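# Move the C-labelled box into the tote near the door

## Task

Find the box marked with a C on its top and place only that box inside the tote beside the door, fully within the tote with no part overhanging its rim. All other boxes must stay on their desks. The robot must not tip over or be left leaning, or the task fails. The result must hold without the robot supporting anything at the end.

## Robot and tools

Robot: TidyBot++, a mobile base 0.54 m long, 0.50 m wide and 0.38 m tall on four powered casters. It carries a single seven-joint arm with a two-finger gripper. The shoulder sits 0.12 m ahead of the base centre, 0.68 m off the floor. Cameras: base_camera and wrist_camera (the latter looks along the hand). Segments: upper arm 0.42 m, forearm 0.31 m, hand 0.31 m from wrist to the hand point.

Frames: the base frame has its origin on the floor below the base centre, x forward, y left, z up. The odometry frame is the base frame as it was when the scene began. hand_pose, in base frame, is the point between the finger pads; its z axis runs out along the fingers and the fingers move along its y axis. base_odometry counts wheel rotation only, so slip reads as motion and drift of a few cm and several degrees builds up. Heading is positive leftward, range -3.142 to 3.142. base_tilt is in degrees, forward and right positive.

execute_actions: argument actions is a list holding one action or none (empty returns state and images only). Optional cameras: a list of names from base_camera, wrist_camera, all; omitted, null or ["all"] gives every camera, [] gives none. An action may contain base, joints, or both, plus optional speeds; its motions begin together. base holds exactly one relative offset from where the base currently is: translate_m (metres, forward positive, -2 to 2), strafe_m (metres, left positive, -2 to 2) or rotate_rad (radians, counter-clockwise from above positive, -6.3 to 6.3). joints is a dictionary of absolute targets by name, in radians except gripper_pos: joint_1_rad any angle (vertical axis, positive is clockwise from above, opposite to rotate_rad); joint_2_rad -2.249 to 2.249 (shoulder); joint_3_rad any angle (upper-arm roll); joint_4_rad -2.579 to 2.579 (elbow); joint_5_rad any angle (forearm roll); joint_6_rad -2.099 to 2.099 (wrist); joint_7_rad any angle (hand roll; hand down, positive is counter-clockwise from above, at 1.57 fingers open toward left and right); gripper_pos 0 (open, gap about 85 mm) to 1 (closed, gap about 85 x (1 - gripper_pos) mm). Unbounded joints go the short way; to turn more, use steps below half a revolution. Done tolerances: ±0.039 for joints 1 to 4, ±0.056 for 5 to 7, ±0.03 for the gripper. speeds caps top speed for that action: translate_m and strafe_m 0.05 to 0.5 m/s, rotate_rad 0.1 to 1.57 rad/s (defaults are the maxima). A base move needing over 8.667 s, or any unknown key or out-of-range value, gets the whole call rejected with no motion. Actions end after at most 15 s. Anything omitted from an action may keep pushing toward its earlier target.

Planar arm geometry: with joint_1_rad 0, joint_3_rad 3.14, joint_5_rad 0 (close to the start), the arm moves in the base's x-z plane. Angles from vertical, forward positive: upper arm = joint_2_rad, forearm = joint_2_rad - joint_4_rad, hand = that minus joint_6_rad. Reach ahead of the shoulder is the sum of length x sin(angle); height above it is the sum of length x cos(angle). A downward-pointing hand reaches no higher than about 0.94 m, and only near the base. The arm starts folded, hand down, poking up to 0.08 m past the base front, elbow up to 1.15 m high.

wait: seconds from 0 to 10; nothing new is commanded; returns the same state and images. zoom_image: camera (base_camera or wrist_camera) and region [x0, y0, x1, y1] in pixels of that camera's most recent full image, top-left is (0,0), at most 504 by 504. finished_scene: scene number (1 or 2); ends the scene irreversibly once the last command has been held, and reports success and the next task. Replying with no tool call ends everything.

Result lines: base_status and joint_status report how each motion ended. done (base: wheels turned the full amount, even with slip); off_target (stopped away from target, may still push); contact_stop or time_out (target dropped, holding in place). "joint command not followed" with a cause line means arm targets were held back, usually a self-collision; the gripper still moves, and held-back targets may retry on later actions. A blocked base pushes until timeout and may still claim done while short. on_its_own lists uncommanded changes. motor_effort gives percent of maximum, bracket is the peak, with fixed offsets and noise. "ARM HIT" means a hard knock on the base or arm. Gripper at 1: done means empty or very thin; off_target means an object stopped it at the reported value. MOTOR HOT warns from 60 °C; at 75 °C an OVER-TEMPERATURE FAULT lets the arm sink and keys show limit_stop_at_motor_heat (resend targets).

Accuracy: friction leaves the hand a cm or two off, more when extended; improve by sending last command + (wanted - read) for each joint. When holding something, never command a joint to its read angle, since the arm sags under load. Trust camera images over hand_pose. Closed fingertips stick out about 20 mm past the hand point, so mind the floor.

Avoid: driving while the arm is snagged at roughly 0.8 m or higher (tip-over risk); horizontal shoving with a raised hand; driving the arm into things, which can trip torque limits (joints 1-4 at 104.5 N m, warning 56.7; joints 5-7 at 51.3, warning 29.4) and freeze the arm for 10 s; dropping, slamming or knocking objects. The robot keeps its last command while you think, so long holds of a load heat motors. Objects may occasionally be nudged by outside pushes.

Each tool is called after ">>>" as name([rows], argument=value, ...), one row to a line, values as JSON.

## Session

>>> execute_actions([
  {"joints":{"joint_6_rad":0.3}},
])

Scene clock: 1.47 s.
base_odometry: x=+0.000 y=+0.000 heading=+0.000 (m, m, rad; odometry frame)
base_tilt: forward=+0.0 right=-0.4 (deg)
base_status: not commanded
joint_positions: joint_1_rad=+0.001 joint_2_rad=-0.362 joint_3_rad=+3.138 joint_4_rad=-2.541 joint_5_rad=-0.009 joint_6_rad=+0.274 joint_7_rad=+1.532 gripper_pos=+0.000
joint_status: all done
motor_effort: joint_1_rad=+0(1) joint_2_rad=-6(6) joint_3_rad=+0(0) joint_4_rad=+18(19) joint_5_rad=+0(1) joint_6_rad=+8(9) joint_7_rad=+0(0) (%)
hand_pose: x=+0.5221 y=+0.0017 z=+0.7939 quat_wxyz=(-0.013, +0.814, -0.019, +0.580) (m; base frame)
pictures: base_camera, wrist_camera
Images, in order (width x height): base_camera 644x364, wrist_camera 644x476.

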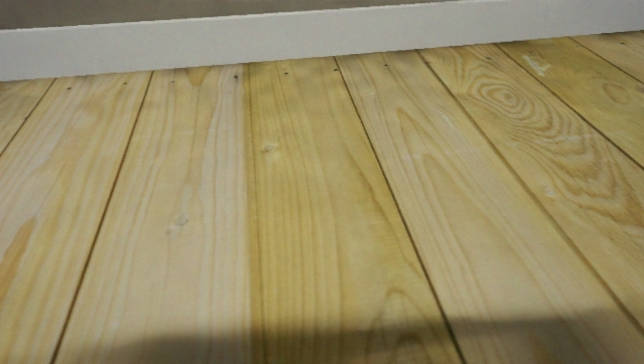

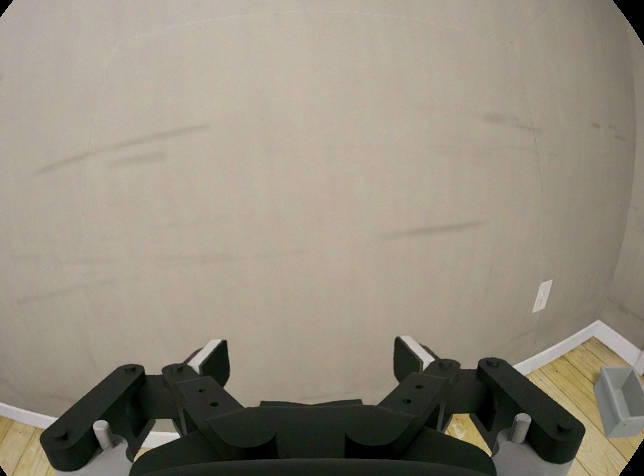

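>>> execute_actions([
  {"base":{"rotate_rad":2.0}},
], cameras=["wrist_camera"])

>>> execute_actions([
  {"base":{"rotate_rad":1.5}},
], cameras=["wrist_camera"])

Scene clock: 5.67 s.
base_odometry: x=+0.000 y=+0.000 heading=+1.999 (m, m, rad; odometry frame)
base_tilt: forward=+0.1 right=-0.4 (deg)
base_status: done
joint_positions: joint_1_rad=+0.001 joint_2_rad=-0.362 joint_3_rad=+3.138 joint_4_rad=-2.541 joint_5_rad=-0.009 joint_6_rad=+0.274 joint_7_rad=+1.532 gripper_pos=+0.000
joint_status: not commanded
motor_effort: joint_1_rad=+1(1) joint_2_rad=-6(7) joint_3_rad=+0(0) joint_4_rad=+19(19) joint_5_rad=+0(0) joint_6_rad=+9(9) joint_7_rad=+0(0) (%)
hand_pose: x=+0.5221 y=+0.0017 z=+0.7939 quat_wxyz=(-0.013, +0.814, -0.019, +0.580) (m; base frame)
pictures: wrist_camera
Images, in order (width x height): wrist_camera 644x476.

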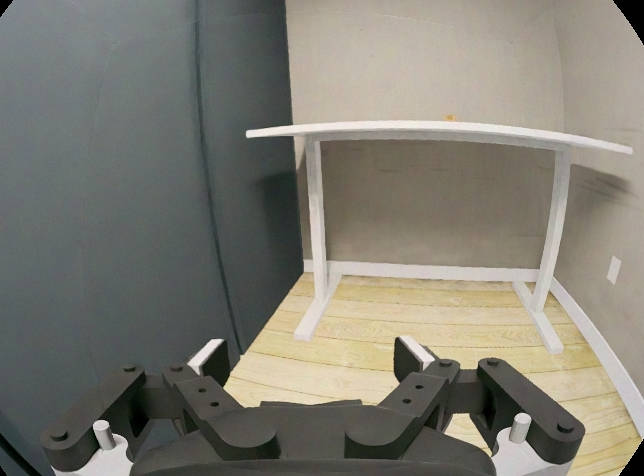

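Scene clock: 7.90 s.
base_odometry: x=+0.000 y=+0.000 heading=-2.784 (m, m, rad; odometry frame)
base_tilt: forward=+0.0 right=-0.4 (deg)
base_status: done
joint_positions: joint_1_rad=+0.001 joint_2_rad=-0.362 joint_3_rad=+3.138 joint_4_rad=-2.541 joint_5_rad=-0.009 joint_6_rad=+0.274 joint_7_rad=+1.532 gripper_pos=+0.000
joint_status: not commanded
motor_effort: joint_1_rad=+1(2) joint_2_rad=-6(7) joint_3_rad=-1(1) joint_4_rad=+19(19) joint_5_rad=+0(0) joint_6_rad=+8(9) joint_7_rad=+0(0) (%)
hand_pose: x=+0.5221 y=+0.0017 z=+0.7939 quat_wxyz=(-0.013, +0.814, -0.019, +0.580) (m; base frame)
pictures: wrist_camera
Images, in order (width x height): wrist_camera 644x476.

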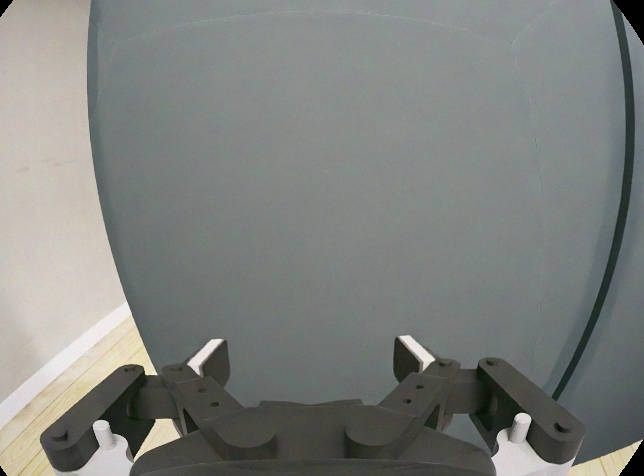

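>>> execute_actions([
  {"base":{"rotate_rad":-1.9},"joints":{"joint_2_rad":0,"joint_4_rad":-0.3,"joint_6_rad":-1.5}},
], cameras=["wrist_camera"])

Scene clock: 13.60 s.
base_odometry: x=+0.000 y=+0.000 heading=+1.599 (m, m, rad; odometry frame)
base_tilt: forward=+0.0 right=-0.4 (deg)
base_status: done
joint_positions: joint_1_rad=+0.001 joint_2_rad=-0.027 joint_3_rad=+3.142 joint_4_rad=-0.313 joint_5_rad=-0.009 joint_6_rad=-1.452 joint_7_rad=+1.532 gripper_pos=+0.000
joint_status: all done
motor_effort: joint_1_rad=+1(2) joint_2_rad=-10(18) joint_3_rad=-1(3) joint_4_rad=+10(22) joint_5_rad=+0(1) joint_6_rad=+9(9) joint_7_rad=+0(0) (%)
hand_pose: x=+0.5030 y=+0.0039 z=+1.3523 quat_wxyz=(-0.016, +0.764, -0.013, +0.645) (m; base frame)
pictures: wrist_camera
Images, in order (width x height): wrist_camera 644x476.

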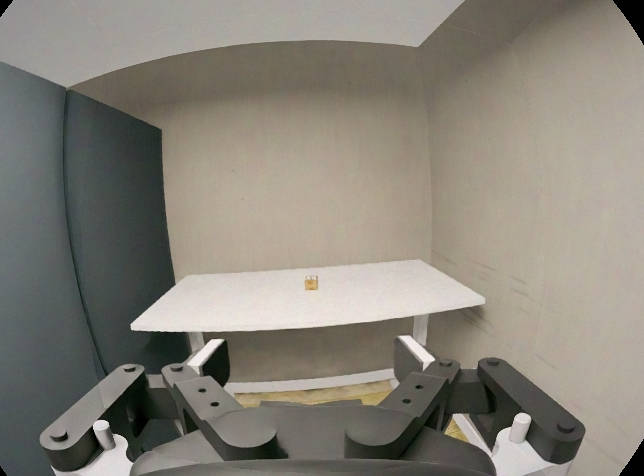

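Drive closer.

>>> execute_actions([
  {"base":{"translate_m":0.7}},
], cameras=["wrist_camera"])

Scene clock: 17.43 s.
base_odometry: x=-0.019 y=+0.700 heading=+1.599 (m, m, rad; odometry frame)
base_tilt: forward=+0.1 right=-0.4 (deg)
base_status: done
joint_positions: joint_1_rad=+0.001 joint_2_rad=-0.007 joint_3_rad=+3.142 joint_4_rad=-0.309 joint_5_rad=-0.009 joint_6_rad=-1.454 joint_7_rad=+1.532 gripper_pos=+0.000
joint_status: not commanded
motor_effort: joint_1_rad=+0(1) joint_2_rad=-11(14) joint_3_rad=-1(0) joint_4_rad=+10(11) joint_5_rad=+0(0) joint_6_rad=+9(9) joint_7_rad=+0(0) (%)
hand_pose: x=+0.5158 y=+0.0039 z=+1.3453 quat_wxyz=(-0.016, +0.769, -0.013, +0.638) (m; base frame)
pictures: wrist_camera
Images, in order (width x height): wrist_camera 644x476.

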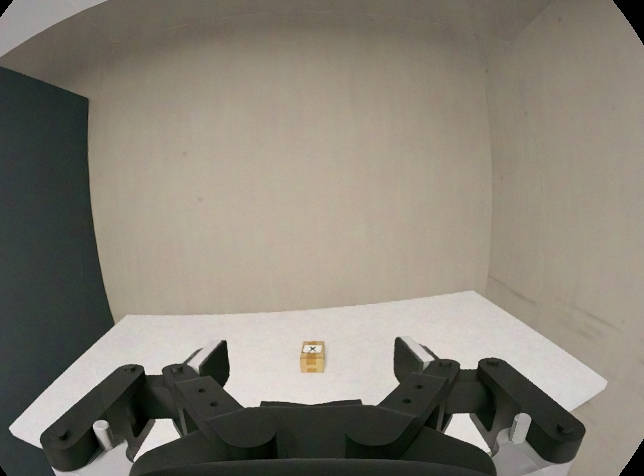

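>>> zoom_image(camera="wrist_camera", region=[270, 320, 360, 390])

Region (270, 320, 360, 390) of wrist_camera's 644x476 image, scaled by 5.600.

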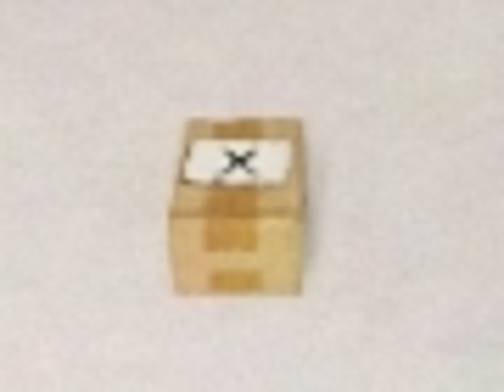

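>>> execute_actions([
  {"base":{"translate_m":-0.7},"joints":{"joint_2_rad":-0.37,"joint_4_rad":-2.54,"joint_6_rad":0.1}},
], cameras=[])

>>> execute_actions([
  {"base":{"rotate_rad":2.6}},
])

Scene clock: 26.13 s.
base_odometry: x=+0.001 y=+0.000 heading=+1.599 (m, m, rad; odometry frame)
base_tilt: forward=+0.0 right=-0.4 (deg)
base_status: done
joint_positions: joint_1_rad=+0.001 joint_2_rad=-0.344 joint_3_rad=+3.142 joint_4_rad=-2.528 joint_5_rad=-0.009 joint_6_rad=+0.051 joint_7_rad=+1.532 gripper_pos=+0.000
joint_status: all done
motor_effort: joint_1_rad=+0(3) joint_2_rad=-6(20) joint_3_rad=+0(2) joint_4_rad=+18(23) joint_5_rad=+0(1) joint_6_rad=+8(9) joint_7_rad=+0(0) (%)
hand_pose: x=+0.4977 y=+0.0009 z=+0.7311 quat_wxyz=(-0.011, +0.875, -0.022, +0.483) (m; base frame)
pictures: none
No camera images: the call's "cameras" was empty. Leave "cameras" out to get every camera's image.

Scene clock: 29.07 s.
base_odometry: x=+0.001 y=+0.000 heading=-2.085 (m, m, rad; odometry frame)
base_tilt: forward=+0.1 right=-0.5 (deg)
base_status: done
joint_positions: joint_1_rad=+0.001 joint_2_rad=-0.344 joint_3_rad=+3.142 joint_4_rad=-2.528 joint_5_rad=-0.009 joint_6_rad=+0.054 joint_7_rad=+1.532 gripper_pos=+0.000
joint_status: not commanded
motor_effort: joint_1_rad=+0(0) joint_2_rad=-6(7) joint_3_rad=+0(2) joint_4_rad=+18(18) joint_5_rad=-1(0) joint_6_rad=+8(8) joint_7_rad=+0(0) (%)
hand_pose: x=+0.4982 y=+0.0009 z=+0.7322 quat_wxyz=(-0.011, +0.874, -0.022, +0.485) (m; base frame)
pictures: base_camera, wrist_camera
Images, in order (width x height): base_camera 644x364, wrist_camera 644x476.

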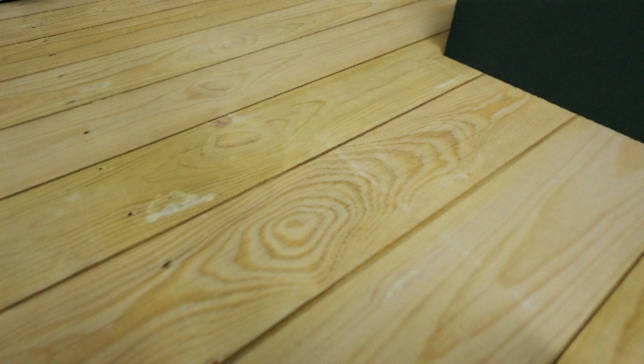

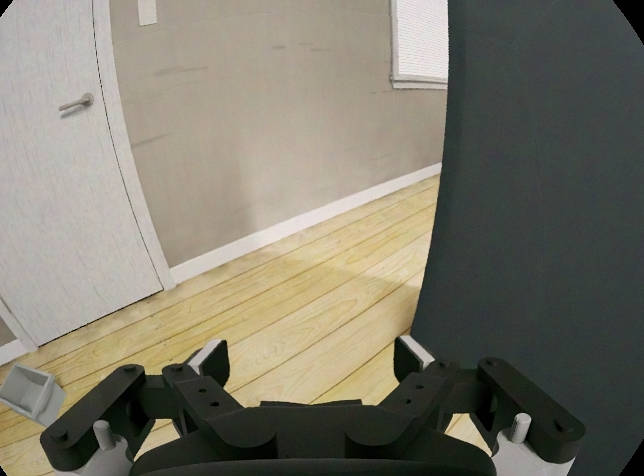

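>>> execute_actions([
  {"base":{"rotate_rad":0.3},"joints":{"joint_6_rad":0.3}},
], cameras=[])

>>> execute_actions([
  {"base":{"translate_m":0.9}},
], cameras=[])

>>> execute_actions([
  {"base":{"rotate_rad":-0.75}},
])

Scene clock: 33.10 s.
base_odometry: x=+0.001 y=+0.000 heading=-1.786 (m, m, rad; odometry frame)
base_tilt: forward=+0.0 right=-0.4 (deg)
base_status: done
joint_positions: joint_1_rad=+0.001 joint_2_rad=-0.348 joint_3_rad=+3.142 joint_4_rad=-2.533 joint_5_rad=-0.009 joint_6_rad=+0.271 joint_7_rad=+1.532 gripper_pos=+0.000
joint_status: all done
motor_effort: joint_1_rad=+1(0) joint_2_rad=-7(7) joint_3_rad=+0(2) joint_4_rad=+19(20) joint_5_rad=+0(1) joint_6_rad=+8(9) joint_7_rad=+1(0) (%)
hand_pose: x=+0.5256 y=+0.0002 z=+0.7917 quat_wxyz=(-0.012, +0.817, -0.021, +0.576) (m; base frame)
pictures: none
No camera images: the call's "cameras" was empty. Leave "cameras" out to get every camera's image.

Scene clock: 36.27 s.
base_odometry: x=-0.190 y=-0.880 heading=-1.785 (m, m, rad; odometry frame)
base_tilt: forward=+0.1 right=-0.4 (deg)
base_status: done
joint_positions: joint_1_rad=+0.001 joint_2_rad=-0.353 joint_3_rad=+3.142 joint_4_rad=-2.533 joint_5_rad=-0.009 joint_6_rad=+0.271 joint_7_rad=+1.532 gripper_pos=+0.000
joint_status: not commanded
motor_effort: joint_1_rad=+1(0) joint_2_rad=-7(9) joint_3_rad=+0(0) joint_4_rad=+19(20) joint_5_rad=+0(0) joint_6_rad=+9(9) joint_7_rad=+0(0) (%)
hand_pose: x=+0.5251 y=+0.0002 z=+0.7935 quat_wxyz=(-0.012, +0.816, -0.021, +0.578) (m; base frame)
pictures: none
No camera images: the call's "cameras" was empty. Leave "cameras" out to get every camera's image.

Scene clock: 37.93 s.
base_odometry: x=-0.190 y=-0.880 heading=-2.534 (m, m, rad; odometry frame)
base_tilt: forward=+0.0 right=-0.4 (deg)
base_status: done
joint_positions: joint_1_rad=+0.001 joint_2_rad=-0.353 joint_3_rad=+3.142 joint_4_rad=-2.533 joint_5_rad=-0.009 joint_6_rad=+0.271 joint_7_rad=+1.532 gripper_pos=+0.000
joint_status: not commanded
motor_effort: joint_1_rad=+0(1) joint_2_rad=-6(7) joint_3_rad=-1(1) joint_4_rad=+19(19) joint_5_rad=+0(0) joint_6_rad=+8(9) joint_7_rad=+0(0) (%)
hand_pose: x=+0.5251 y=+0.0002 z=+0.7935 quat_wxyz=(-0.012, +0.816, -0.021, +0.578) (m; base frame)
pictures: base_camera, wrist_camera
Images, in order (width x height): base_camera 644x364, wrist_camera 644x476.

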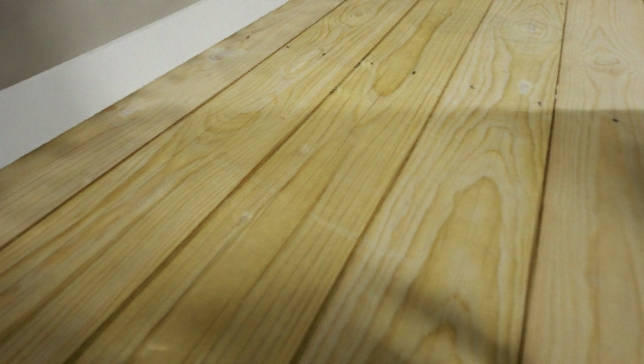

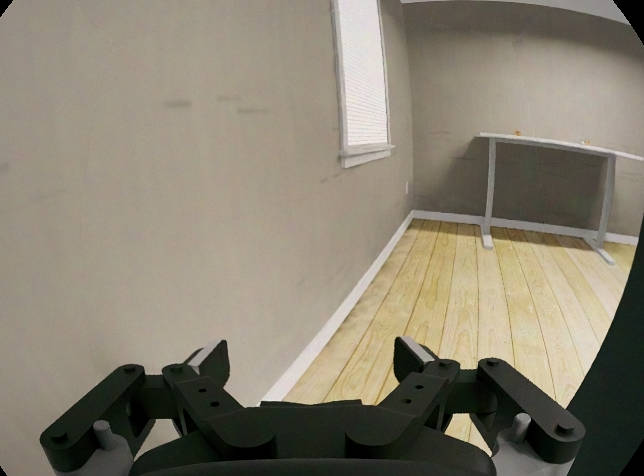

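>>> execute_actions([
  {"base":{"translate_m":1.6}},
], cameras=["wrist_camera"])

Scene clock: 54.53 s.
base_odometry: x=-1.129 y=-1.515 heading=-2.638 (m, m, rad; odometry frame)
base_tilt: forward=+0.0 right=-0.4 (deg)
base_status: translate_m time_out (by the wheels' count: +1.134 of +1.600)
joint_positions: joint_1_rad=+0.130 joint_2_rad=-0.436 joint_3_rad=+3.268 joint_4_rad=-2.580 joint_5_rad=-0.029 joint_6_rad=+0.219 joint_7_rad=+1.532 gripper_pos=+0.000
joint_status: not commanded
motor_effort: joint_1_rad=-26(32) joint_2_rad=+1(22) joint_3_rad=-27(33) joint_4_rad=+27(31) joint_5_rad=+4(6) joint_6_rad=+28(29) joint_7_rad=-2(2) (%)
hand_pose: x=+0.4863 y=-0.0979 z=+0.7843 quat_wxyz=(+0.031, +0.808, -0.144, +0.570) (m; base frame)
pictures: wrist_camera
Images, in order (width x height): wrist_camera 644x476.

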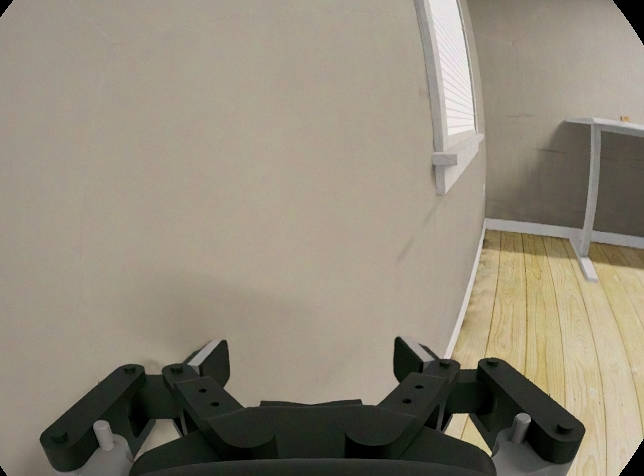

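>>> execute_actions([
  {"base":{"strafe_m":-1.4},"joints":{"joint_1_rad":0,"joint_2_rad":-0.35,"joint_3_rad":3.14,"joint_4_rad":-2.53,"joint_5_rad":0,"joint_6_rad":0.27}},
], cameras=["wrist_camera"])

Scene clock: 61.17 s.
base_odometry: x=-1.805 y=-0.290 heading=-2.638 (m, m, rad; odometry frame)
base_tilt: forward=+0.0 right=-0.4 (deg)
base_status: done
joint_positions: joint_1_rad=+0.010 joint_2_rad=-0.363 joint_3_rad=+3.146 joint_4_rad=-2.536 joint_5_rad=-0.019 joint_6_rad=+0.222 joint_7_rad=+1.532 gripper_pos=+0.000
joint_status: all done
motor_effort: joint_1_rad=+1(24) joint_2_rad=-6(18) joint_3_rad=+0(25) joint_4_rad=+19(30) joint_5_rad=+0(5) joint_6_rad=+8(24) joint_7_rad=+0(2) (%)
hand_pose: x=+0.5177 y=-0.0055 z=+0.7817 quat_wxyz=(-0.011, +0.827, -0.031, +0.561) (m; base frame)
pictures: wrist_camera
Images, in order (width x height): wrist_camera 644x476.

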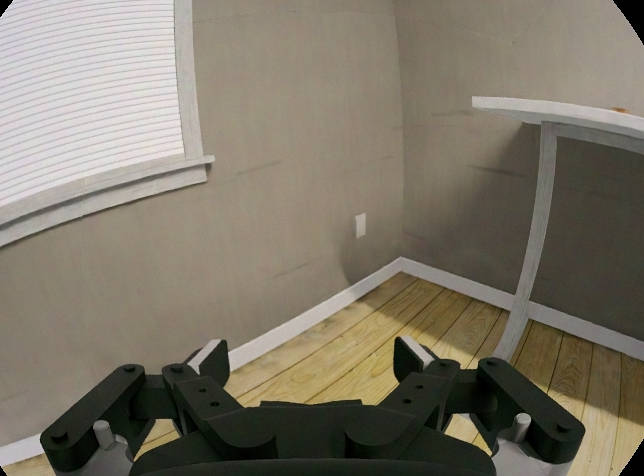

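>>> execute_actions([
  {"base":{"rotate_rad":-0.7},"joints":{"joint_2_rad":0,"joint_4_rad":-0.3,"joint_6_rad":-1.7}},
], cameras=["wrist_camera"])

Scene clock: 66.43 s.
base_odometry: x=-1.805 y=-0.290 heading=+2.946 (m, m, rad; odometry frame)
base_tilt: forward=+0.0 right=-0.4 (deg)
base_status: done
joint_positions: joint_1_rad=+0.010 joint_2_rad=-0.028 joint_3_rad=+3.146 joint_4_rad=-0.313 joint_5_rad=-0.019 joint_6_rad=-1.653 joint_7_rad=+1.532 gripper_pos=+0.000
joint_status: all done
motor_effort: joint_1_rad=+0(1) joint_2_rad=-10(16) joint_3_rad=-1(1) joint_4_rad=+10(23) joint_5_rad=-1(1) joint_6_rad=+9(9) joint_7_rad=+0(0) (%)
hand_pose: x=+0.4862 y=+0.0020 z=+1.2926 quat_wxyz=(-0.014, +0.824, -0.016, +0.566) (m; base frame)
pictures: wrist_camera
Images, in order (width x height): wrist_camera 644x476.

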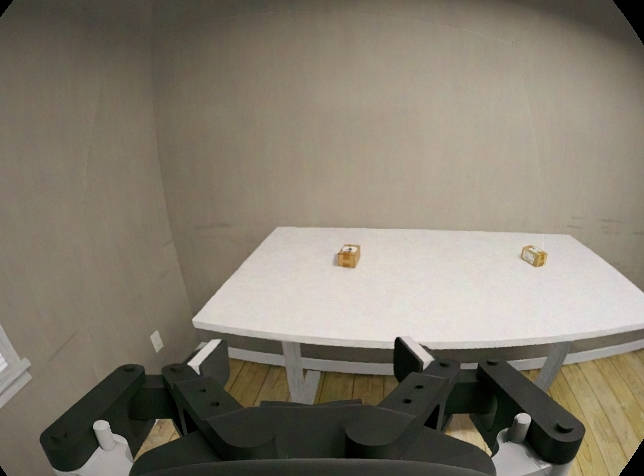

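Facing squarely. Approach.

>>> execute_actions([
  {"base":{"translate_m":0.7},"joints":{"joint_6_rad":-2.0}},
], cameras=["wrist_camera"])

Scene clock: 70.47 s.
base_odometry: x=-2.492 y=-0.152 heading=+2.945 (m, m, rad; odometry frame)
base_tilt: forward=+0.1 right=-0.5 (deg)
base_status: done
joint_positions: joint_1_rad=+0.010 joint_2_rad=-0.007 joint_3_rad=+3.146 joint_4_rad=-0.307 joint_5_rad=-0.019 joint_6_rad=-1.977 joint_7_rad=+1.532 gripper_pos=+0.000
joint_status: all done
motor_effort: joint_1_rad=+1(1) joint_2_rad=-10(13) joint_3_rad=-1(0) joint_4_rad=+9(10) joint_5_rad=-1(0) joint_6_rad=+7(9) joint_7_rad=+0(0) (%)
hand_pose: x=+0.4458 y=+0.0021 z=+1.2009 quat_wxyz=(-0.011, +0.908, -0.017, +0.419) (m; base frame)
pictures: wrist_camera
Images, in order (width x height): wrist_camera 644x476.

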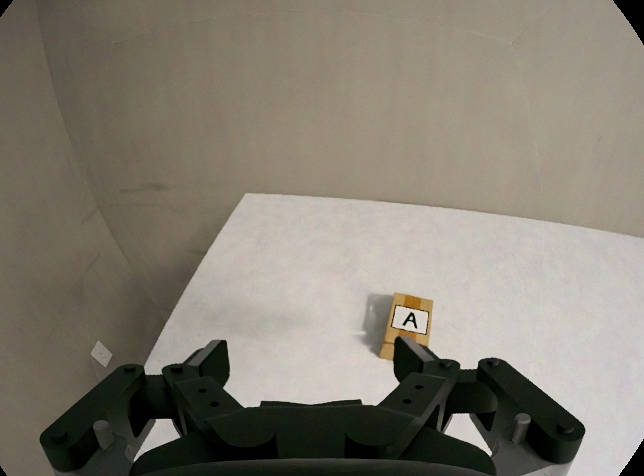

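A. So the other one is C; strafe right.

>>> execute_actions([
  {"base":{"strafe_m":-1.15}},
], cameras=["wrist_camera"])

Scene clock: 76.83 s.
base_odometry: x=-2.250 y=+0.971 heading=+2.943 (m, m, rad; odometry frame)
base_tilt: forward=-14.0 right=-1.1 (deg)
base_status: done
joint_positions: joint_1_rad=+0.017 joint_2_rad=-0.149 joint_3_rad=+3.145 joint_4_rad=-0.300 joint_5_rad=-0.008 joint_6_rad=-1.977 joint_7_rad=+1.532 gripper_pos=+0.000
joint_status: not commanded
motor_effort: joint_1_rad=-4(11) joint_2_rad=+34(72) joint_3_rad=+0(3) joint_4_rad=+4(17) joint_5_rad=+0(3) joint_6_rad=+9(10) joint_7_rad=+0(1) (%)
hand_pose: x=+0.3680 y=-0.0018 z=+1.2443 quat_wxyz=(-0.007, +0.874, -0.023, +0.486) (m; base frame)
pictures: wrist_camera
Images, in order (width x height): wrist_camera 644x476.

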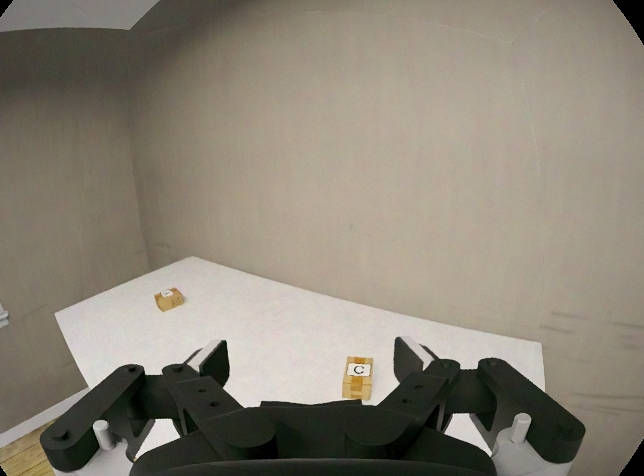

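Tilted back 14°: the arm is caught on the desk. Back away.

>>> execute_actions([
  {"base":{"translate_m":-0.3}},
])

Scene clock: 80.30 s.
TORQUE WARNING: joint_2_rad reached its warning level (56.7 N m).
base_odometry: x=-1.956 y=+0.912 heading=+2.943 (m, m, rad; odometry frame)
base_tilt: forward=+0.0 right=-0.5 (deg)
base_status: done
joint_positions: joint_1_rad=+0.004 joint_2_rad=+0.013 joint_3_rad=+3.144 joint_4_rad=-0.304 joint_5_rad=+0.002 joint_6_rad=-1.982 joint_7_rad=+1.532 gripper_pos=+0.000
joint_status: not commanded
motor_effort: joint_1_rad=+1(8) joint_2_rad=-11(63) joint_3_rad=-1(7) joint_4_rad=+9(30) joint_5_rad=+0(6) joint_6_rad=+7(11) joint_7_rad=+0(0) (%)
hand_pose: x=+0.4545 y=-0.0015 z=+1.1942 quat_wxyz=(-0.006, +0.912, -0.021, +0.409) (m; base frame)
pictures: base_camera, wrist_camera
Images, in order (width x height): base_camera 644x364, wrist_camera 644x476.

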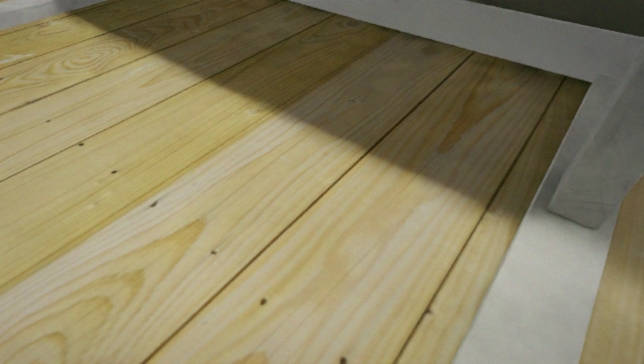

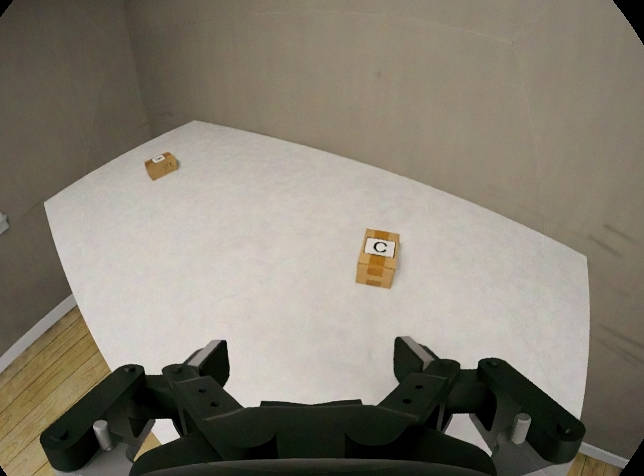

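>>> execute_actions([
  {"base":{"rotate_rad":-0.35}},
], cameras=["wrist_camera"])

Scene clock: 84.70 s.
base_odometry: x=-1.956 y=+0.912 heading=+2.594 (m, m, rad; odometry frame)
base_tilt: forward=+0.1 right=-0.4 (deg)
base_status: done
joint_positions: joint_1_rad=+0.004 joint_2_rad=+0.013 joint_3_rad=+3.144 joint_4_rad=-0.304 joint_5_rad=+0.002 joint_6_rad=-1.982 joint_7_rad=+1.532 gripper_pos=+0.000
joint_status: not commanded
motor_effort: joint_1_rad=+0(2) joint_2_rad=-10(12) joint_3_rad=-1(2) joint_4_rad=+9(10) joint_5_rad=+0(1) joint_6_rad=+7(7) joint_7_rad=+0(0) (%)
hand_pose: x=+0.4545 y=-0.0015 z=+1.1942 quat_wxyz=(-0.006, +0.912, -0.021, +0.409) (m; base frame)
pictures: wrist_camera
Images, in order (width x height): wrist_camera 644x476.

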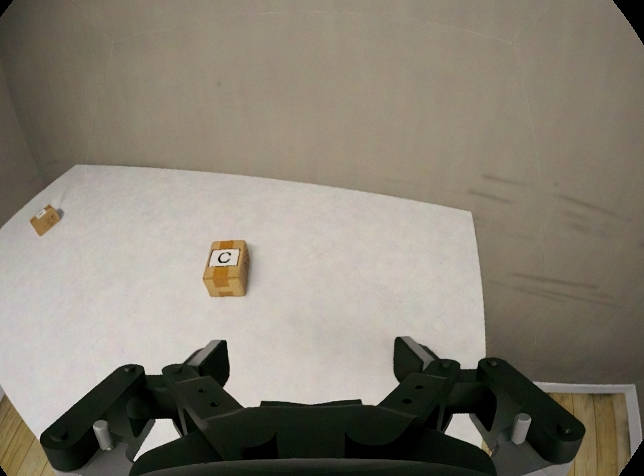

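>>> execute_actions([
  {"base":{"strafe_m":0.14},"joints":{"joint_6_rad":-1.872}},
], cameras=["wrist_camera"])

Scene clock: 88.30 s.
base_odometry: x=-2.029 y=+0.793 heading=+2.593 (m, m, rad; odometry frame)
base_tilt: forward=+0.0 right=-0.4 (deg)
base_status: done
joint_positions: joint_1_rad=+0.004 joint_2_rad=+0.013 joint_3_rad=+3.144 joint_4_rad=-0.304 joint_5_rad=+0.002 joint_6_rad=-1.912 joint_7_rad=+1.532 gripper_pos=+0.000
joint_status: all done
motor_effort: joint_1_rad=+0(1) joint_2_rad=-11(12) joint_3_rad=-1(2) joint_4_rad=+9(10) joint_5_rad=+0(1) joint_6_rad=+7(8) joint_7_rad=+0(0) (%)
hand_pose: x=+0.4686 y=-0.0016 z=+1.2112 quat_wxyz=(-0.006, +0.897, -0.021, +0.441) (m; base frame)
pictures: wrist_camera
Images, in order (width x height): wrist_camera 644x476.

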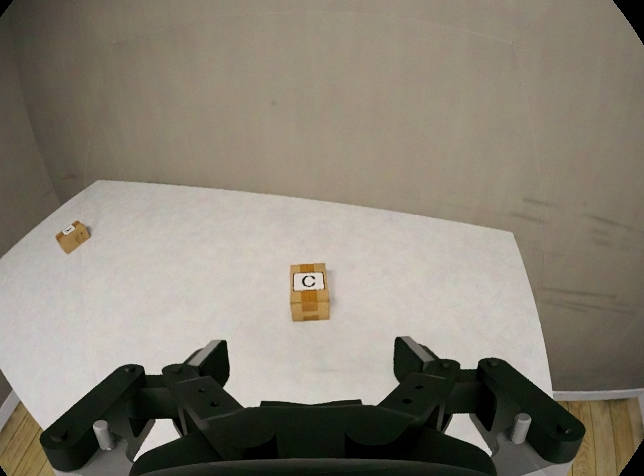

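>>> execute_actions([
  {"joints":{"joint_2_rad":-0.2,"joint_4_rad":-2.07,"joint_6_rad":0.3}},
])

Scene clock: 95.17 s.
base_odometry: x=-2.029 y=+0.793 heading=+2.593 (m, m, rad; odometry frame)
base_tilt: forward=+0.1 right=-0.5 (deg)
base_status: not commanded
joint_positions: joint_1_rad=+0.004 joint_2_rad=-0.177 joint_3_rad=+3.144 joint_4_rad=-2.053 joint_5_rad=+0.002 joint_6_rad=+0.255 joint_7_rad=+1.532 gripper_pos=+0.000
joint_status: all done
motor_effort: joint_1_rad=+0(1) joint_2_rad=-15(19) joint_3_rad=-1(0) joint_4_rad=+21(22) joint_5_rad=+0(0) joint_6_rad=+9(9) joint_7_rad=+0(0) (%)
hand_pose: x=+0.6557 y=-0.0023 z=+0.9856 quat_wxyz=(-0.011, +0.725, -0.016, +0.689) (m; base frame)
pictures: base_camera, wrist_camera
Images, in order (width x height): base_camera 644x364, wrist_camera 644x476.

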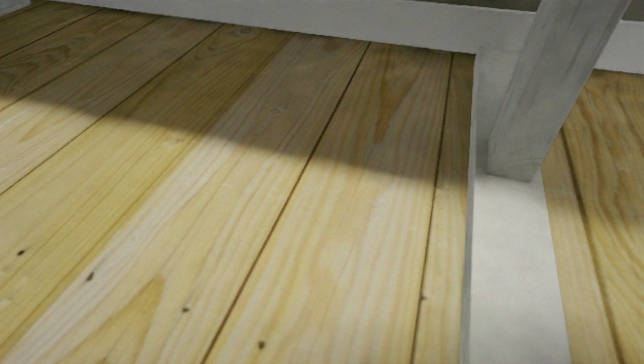

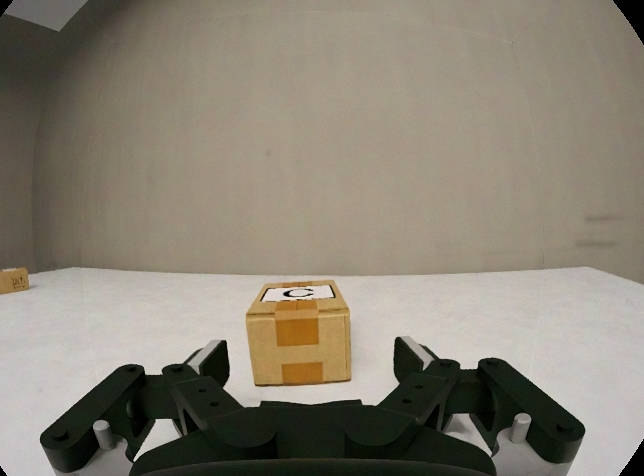

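>>> execute_actions([
  {"base":{"translate_m":0.1},"speeds":{"translate_m":0.1}},
], cameras=["wrist_camera"])

Scene clock: 100.67 s.
base_odometry: x=-2.044 y=+0.808 heading=+2.595 (m, m, rad; odometry frame)
base_tilt: forward=+0.1 right=-0.4 (deg)
base_status: translate_m time_out (by the wheels' count: +0.021 of +0.100)
joint_positions: joint_1_rad=+0.004 joint_2_rad=-0.187 joint_3_rad=+3.144 joint_4_rad=-2.060 joint_5_rad=+0.002 joint_6_rad=+0.260 joint_7_rad=+1.532 gripper_pos=+0.000
joint_status: not commanded
motor_effort: joint_1_rad=+0(5) joint_2_rad=-16(36) joint_3_rad=-1(5) joint_4_rad=+21(23) joint_5_rad=+0(1) joint_6_rad=+9(11) joint_7_rad=+0(0) (%)
hand_pose: x=+0.6518 y=-0.0023 z=+0.9887 quat_wxyz=(-0.011, +0.722, -0.016, +0.692) (m; base frame)
pictures: wrist_camera
Images, in order (width x height): wrist_camera 644x476.

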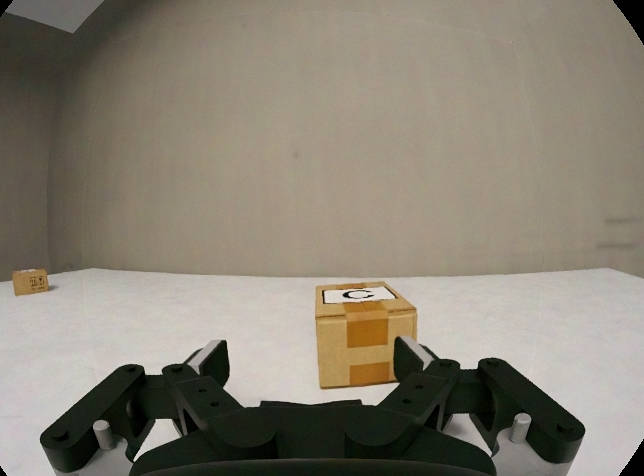

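>>> execute_actions([
  {"joints":{"joint_1_rad":0.06,"joint_2_rad":0.19,"joint_4_rad":-1.73,"joint_6_rad":0.35}},
], cameras=["wrist_camera"])

Scene clock: 105.30 s.
base_odometry: x=-2.044 y=+0.808 heading=+2.595 (m, m, rad; odometry frame)
base_tilt: forward=+0.0 right=-0.4 (deg)
base_status: not commanded
joint_positions: joint_1_rad=+0.035 joint_2_rad=+0.163 joint_3_rad=+3.144 joint_4_rad=-1.735 joint_5_rad=+0.002 joint_6_rad=+0.308 joint_7_rad=+1.532 gripper_pos=+0.000
joint_status: all done
motor_effort: joint_1_rad=+0(0) joint_2_rad=-27(27) joint_3_rad=-1(0) joint_4_rad=+20(21) joint_5_rad=+0(0) joint_6_rad=+9(9) joint_7_rad=+0(0) (%)
hand_pose: x=+0.7958 y=-0.0234 z=+0.9897 quat_wxyz=(+0.000, +0.714, -0.026, +0.700) (m; base frame)
pictures: wrist_camera
Images, in order (width x height): wrist_camera 644x476.

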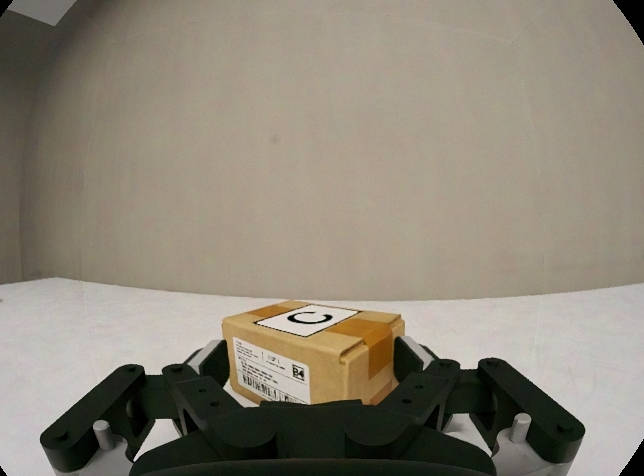

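>>> execute_actions([
  {"joints":{"joint_1_rad":0.06,"joint_2_rad":0.29,"joint_4_rad":-1.61,"joint_6_rad":0.36}},
], cameras=["wrist_camera"])

Scene clock: 109.77 s.
base_odometry: x=-2.044 y=+0.808 heading=+2.595 (m, m, rad; odometry frame)
base_tilt: forward=+0.0 right=-0.5 (deg)
base_status: not commanded
joint_positions: joint_1_rad=+0.035 joint_2_rad=+0.265 joint_3_rad=+3.144 joint_4_rad=-1.617 joint_5_rad=+0.002 joint_6_rad=+0.316 joint_7_rad=+1.532 gripper_pos=+0.000
joint_status: all done
motor_effort: joint_1_rad=+1(0) joint_2_rad=-31(32) joint_3_rad=-1(2) joint_4_rad=+21(21) joint_5_rad=+0(0) joint_6_rad=+9(10) joint_7_rad=+0(0) (%)
hand_pose: x=+0.8395 y=-0.0249 z=+0.9929 quat_wxyz=(+0.000, +0.705, -0.026, +0.709) (m; base frame)
pictures: wrist_camera
Images, in order (width x height): wrist_camera 644x476.

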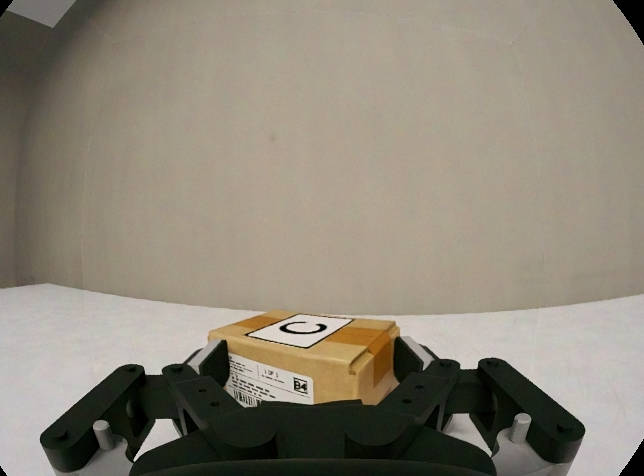

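>>> execute_actions([
  {"joints":{"gripper_pos":1}},
], cameras=["wrist_camera"])

Scene clock: 111.63 s.
base_odometry: x=-2.044 y=+0.808 heading=+2.595 (m, m, rad; odometry frame)
base_tilt: forward=+0.1 right=-0.5 (deg)
base_status: not commanded
joint_positions: joint_1_rad=+0.035 joint_2_rad=+0.265 joint_3_rad=+3.144 joint_4_rad=-1.617 joint_5_rad=+0.002 joint_6_rad=+0.316 joint_7_rad=+1.532 gripper_pos=+0.999
joint_status: all done
motor_effort: joint_1_rad=+0(0) joint_2_rad=-31(31) joint_3_rad=+0(2) joint_4_rad=+21(21) joint_5_rad=-1(0) joint_6_rad=+9(9) joint_7_rad=+0(0) (%)
hand_pose: x=+0.8395 y=-0.0250 z=+0.9929 quat_wxyz=(+0.000, +0.705, -0.026, +0.709) (m; base frame)
pictures: wrist_camera
Images, in order (width x height): wrist_camera 644x476.

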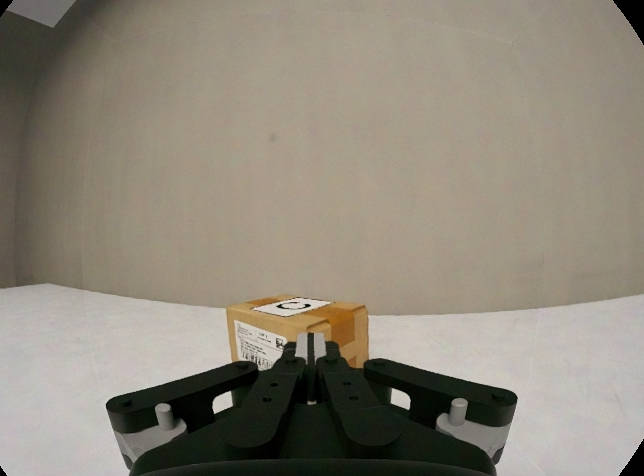

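>>> execute_actions([
  {"joints":{"joint_1_rad":0.11,"joint_2_rad":0.24,"joint_4_rad":-1.67,"joint_6_rad":0.36}},
], cameras=[])

>>> execute_actions([
  {"joints":{"joint_2_rad":0.38,"joint_4_rad":-1.49,"joint_6_rad":0.33},"speeds":{}},
], cameras=["wrist_camera"])

Scene clock: 117.07 s.
base_odometry: x=-2.044 y=+0.808 heading=+2.595 (m, m, rad; odometry frame)
base_tilt: forward=+0.0 right=-0.5 (deg)
base_status: not commanded
joint_positions: joint_1_rad=+0.090 joint_2_rad=+0.241 joint_3_rad=+3.144 joint_4_rad=-1.649 joint_5_rad=+0.002 joint_6_rad=+0.321 joint_7_rad=+1.532 gripper_pos=+0.999
joint_status: all done
motor_effort: joint_1_rad=+0(3) joint_2_rad=-28(30) joint_3_rad=-1(0) joint_4_rad=+19(21) joint_5_rad=+0(1) joint_6_rad=+8(10) joint_7_rad=+0(0) (%)
hand_pose: x=+0.8265 y=-0.0640 z=+0.9924 quat_wxyz=(+0.020, +0.705, -0.045, +0.708) (m; base frame)
pictures: none
No camera images: the call's "cameras" was empty. Leave "cameras" out to get every camera's image.

action 0: "speeds" must be an object that gives a speed for at least one key that is commanded beside it, as in {"translate_m": 0.5}; or leave "speeds" out

>>> execute_actions([
  {"joints":{"joint_2_rad":0.38,"joint_4_rad":-1.49,"joint_6_rad":0.33}},
], cameras=["wrist_camera"])

Scene clock: 133.13 s.
base_odometry: x=-2.044 y=+0.808 heading=+2.595 (m, m, rad; odometry frame)
base_tilt: forward=+0.1 right=-0.4 (deg)
base_status: not commanded
joint_positions: joint_1_rad=+0.091 joint_2_rad=+0.334 joint_3_rad=+3.144 joint_4_rad=-1.495 joint_5_rad=+0.002 joint_6_rad=+0.321 joint_7_rad=+1.532 gripper_pos=+0.999
joint_status: joint_2_rad off_target (ended at +0.334, target +0.380); the others done
motor_effort: joint_1_rad=-1(3) joint_2_rad=-31(34) joint_3_rad=-1(3) joint_4_rad=+21(26) joint_5_rad=+0(0) joint_6_rad=+9(12) joint_7_rad=+0(0) (%)
hand_pose: x=+0.8685 y=-0.0682 z=+1.0187 quat_wxyz=(+0.021, +0.683, -0.044, +0.729) (m; base frame)
pictures: wrist_camera
Images, in order (width x height): wrist_camera 644x476.

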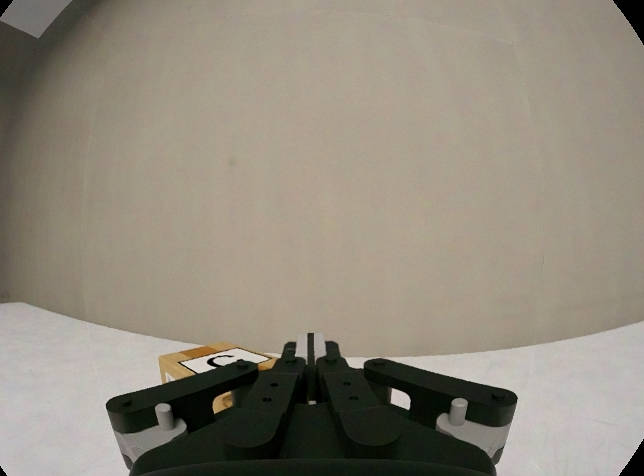

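>>> execute_actions([
  {"joints":{"joint_1_rad":0.0,"joint_2_rad":-0.2,"joint_4_rad":-2.07,"joint_6_rad":0.3,"gripper_pos":0},"base":{"strafe_m":0.1}},
])

Scene clock: 140.47 s.
base_odometry: x=-2.096 y=+0.722 heading=+2.595 (m, m, rad; odometry frame)
base_tilt: forward=+0.1 right=-0.4 (deg)
base_status: done
joint_positions: joint_1_rad=+0.026 joint_2_rad=-0.185 joint_3_rad=+3.144 joint_4_rad=-2.057 joint_5_rad=+0.002 joint_6_rad=+0.323 joint_7_rad=+1.532 gripper_pos=+0.000
joint_status: all done
motor_effort: joint_1_rad=+0(4) joint_2_rad=-15(36) joint_3_rad=-1(4) joint_4_rad=+21(23) joint_5_rad=+0(1) joint_6_rad=+9(9) joint_7_rad=+0(1) (%)
hand_pose: x=+0.6527 y=-0.0134 z=+1.0088 quat_wxyz=(-0.004, +0.699, -0.023, +0.715) (m; base frame)
pictures: base_camera, wrist_camera
Images, in order (width x height): base_camera 644x364, wrist_camera 644x476.

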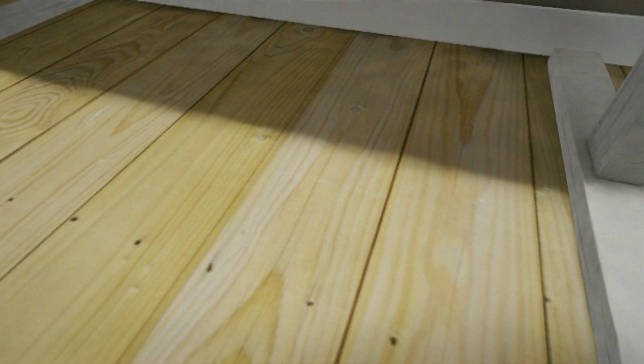

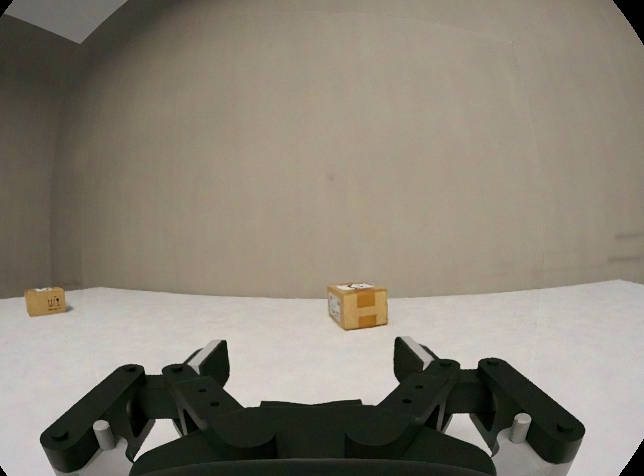

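>>> execute_actions([
  {"base":{"translate_m":0.1},"speeds":{"translate_m":0.1}},
])

Scene clock: 143.77 s.
base_odometry: x=-2.182 y=+0.774 heading=+2.595 (m, m, rad; odometry frame)
base_tilt: forward=+0.1 right=-0.4 (deg)
base_status: done
joint_positions: joint_1_rad=+0.025 joint_2_rad=-0.189 joint_3_rad=+3.144 joint_4_rad=-2.058 joint_5_rad=+0.002 joint_6_rad=+0.323 joint_7_rad=+1.532 gripper_pos=+0.000
joint_status: not commanded
motor_effort: joint_1_rad=-1(1) joint_2_rad=-15(18) joint_3_rad=+0(2) joint_4_rad=+21(22) joint_5_rad=-1(0) joint_6_rad=+9(9) joint_7_rad=+0(0) (%)
hand_pose: x=+0.6516 y=-0.0131 z=+1.0100 quat_wxyz=(-0.004, +0.698, -0.022, +0.715) (m; base frame)
pictures: base_camera, wrist_camera
Images, in order (width x height): base_camera 644x364, wrist_camera 644x476.

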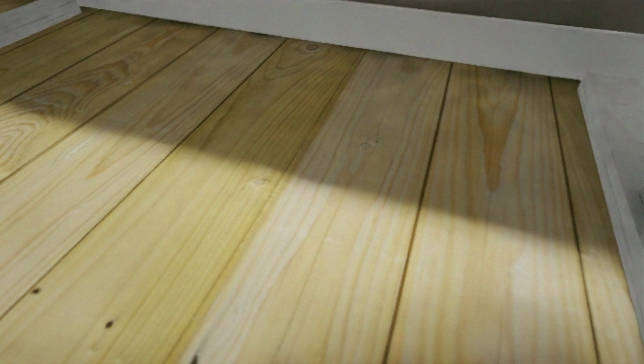

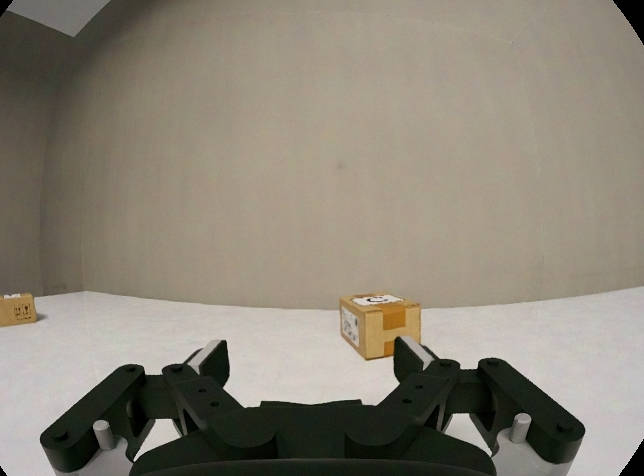

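>>> execute_actions([
  {"joints":{"joint_1_rad":0.11,"joint_2_rad":0.19,"joint_4_rad":-1.73,"joint_6_rad":0.38}},
], cameras=["wrist_camera"])

Scene clock: 155.47 s.
base_odometry: x=-2.182 y=+0.774 heading=+2.595 (m, m, rad; odometry frame)
base_tilt: forward=+0.1 right=-0.5 (deg)
base_status: not commanded
joint_positions: joint_1_rad=+0.086 joint_2_rad=+0.146 joint_3_rad=+3.144 joint_4_rad=-1.743 joint_5_rad=+0.002 joint_6_rad=+0.333 joint_7_rad=+1.532 gripper_pos=+0.000
joint_status: joint_2_rad off_target (ended at +0.146, target +0.190); the others done
motor_effort: joint_1_rad=+0(3) joint_2_rad=-19(27) joint_3_rad=-1(3) joint_4_rad=+21(24) joint_5_rad=+0(0) joint_6_rad=+9(11) joint_7_rad=+0(0) (%)
hand_pose: x=+0.7875 y=-0.0574 z=+1.0050 quat_wxyz=(+0.018, +0.700, -0.043, +0.713) (m; base frame)
pictures: wrist_camera
Images, in order (width x height): wrist_camera 644x476.

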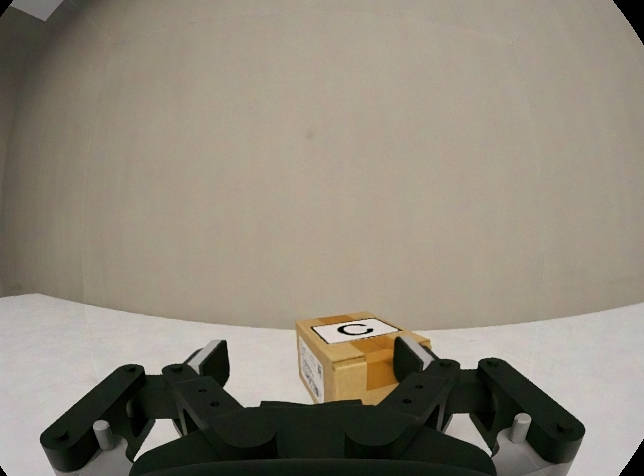

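>>> execute_actions([
  {"base":{"translate_m":-0.15},"speeds":{"translate_m":0.15}},
], cameras=[])

>>> execute_actions([
  {"joints":{"joint_1_rad":0.14,"joint_2_rad":0.62,"joint_4_rad":-1.0,"joint_6_rad":0.03}},
])

Scene clock: 168.30 s.
base_odometry: x=-2.053 y=+0.696 heading=+2.596 (m, m, rad; odometry frame)
base_tilt: forward=+0.0 right=-0.4 (deg)
base_status: done
joint_positions: joint_1_rad=+0.087 joint_2_rad=+0.179 joint_3_rad=+3.144 joint_4_rad=-1.730 joint_5_rad=+0.002 joint_6_rad=+0.343 joint_7_rad=+1.532 gripper_pos=+0.000
joint_status: not commanded
motor_effort: joint_1_rad=+0(1) joint_2_rad=-29(31) joint_3_rad=-1(1) joint_4_rad=+21(22) joint_5_rad=+0(0) joint_6_rad=+9(9) joint_7_rad=+0(0) (%)
hand_pose: x=+0.7993 y=-0.0592 z=+0.9927 quat_wxyz=(+0.018, +0.704, -0.044, +0.708) (m; base frame)
pictures: none
No camera images: the call's "cameras" was empty. Leave "cameras" out to get every camera's image.

Scene clock: 183.30 s.
base_odometry: x=-2.053 y=+0.696 heading=+2.596 (m, m, rad; odometry frame)
base_tilt: forward=+0.1 right=-0.4 (deg)
base_status: not commanded
joint_positions: joint_1_rad=+0.117 joint_2_rad=+0.582 joint_3_rad=+3.144 joint_4_rad=-1.004 joint_5_rad=+0.002 joint_6_rad=+0.072 joint_7_rad=+1.532 gripper_pos=+0.000
joint_status: all done
motor_effort: joint_1_rad=+2(2) joint_2_rad=-40(44) joint_3_rad=-1(3) joint_4_rad=+21(28) joint_5_rad=-1(0) joint_6_rad=+9(12) joint_7_rad=+0(0) (%)
hand_pose: x=+0.9696 y=-0.0996 z=+1.0461 quat_wxyz=(+0.030, +0.685, -0.053, +0.726) (m; base frame)
pictures: base_camera, wrist_camera
Images, in order (width x height): base_camera 644x364, wrist_camera 644x476.

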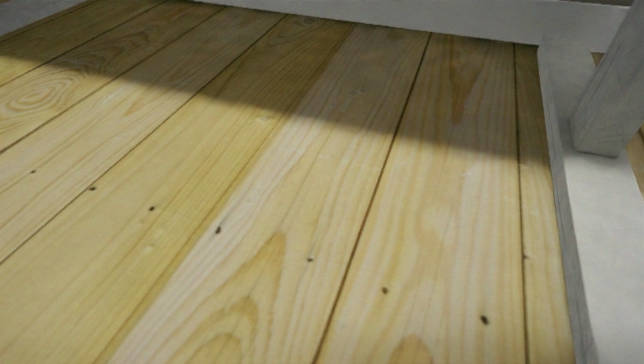

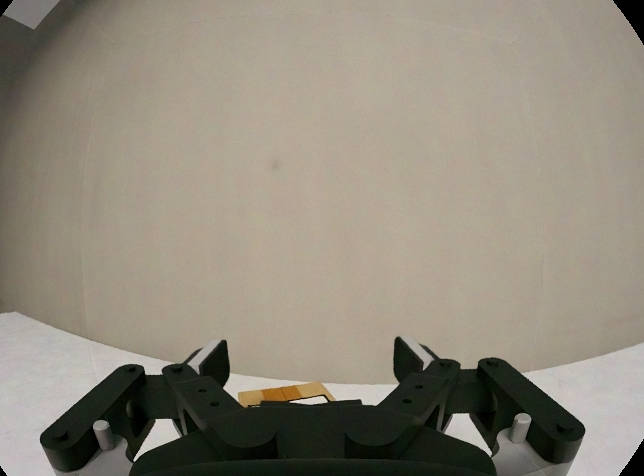

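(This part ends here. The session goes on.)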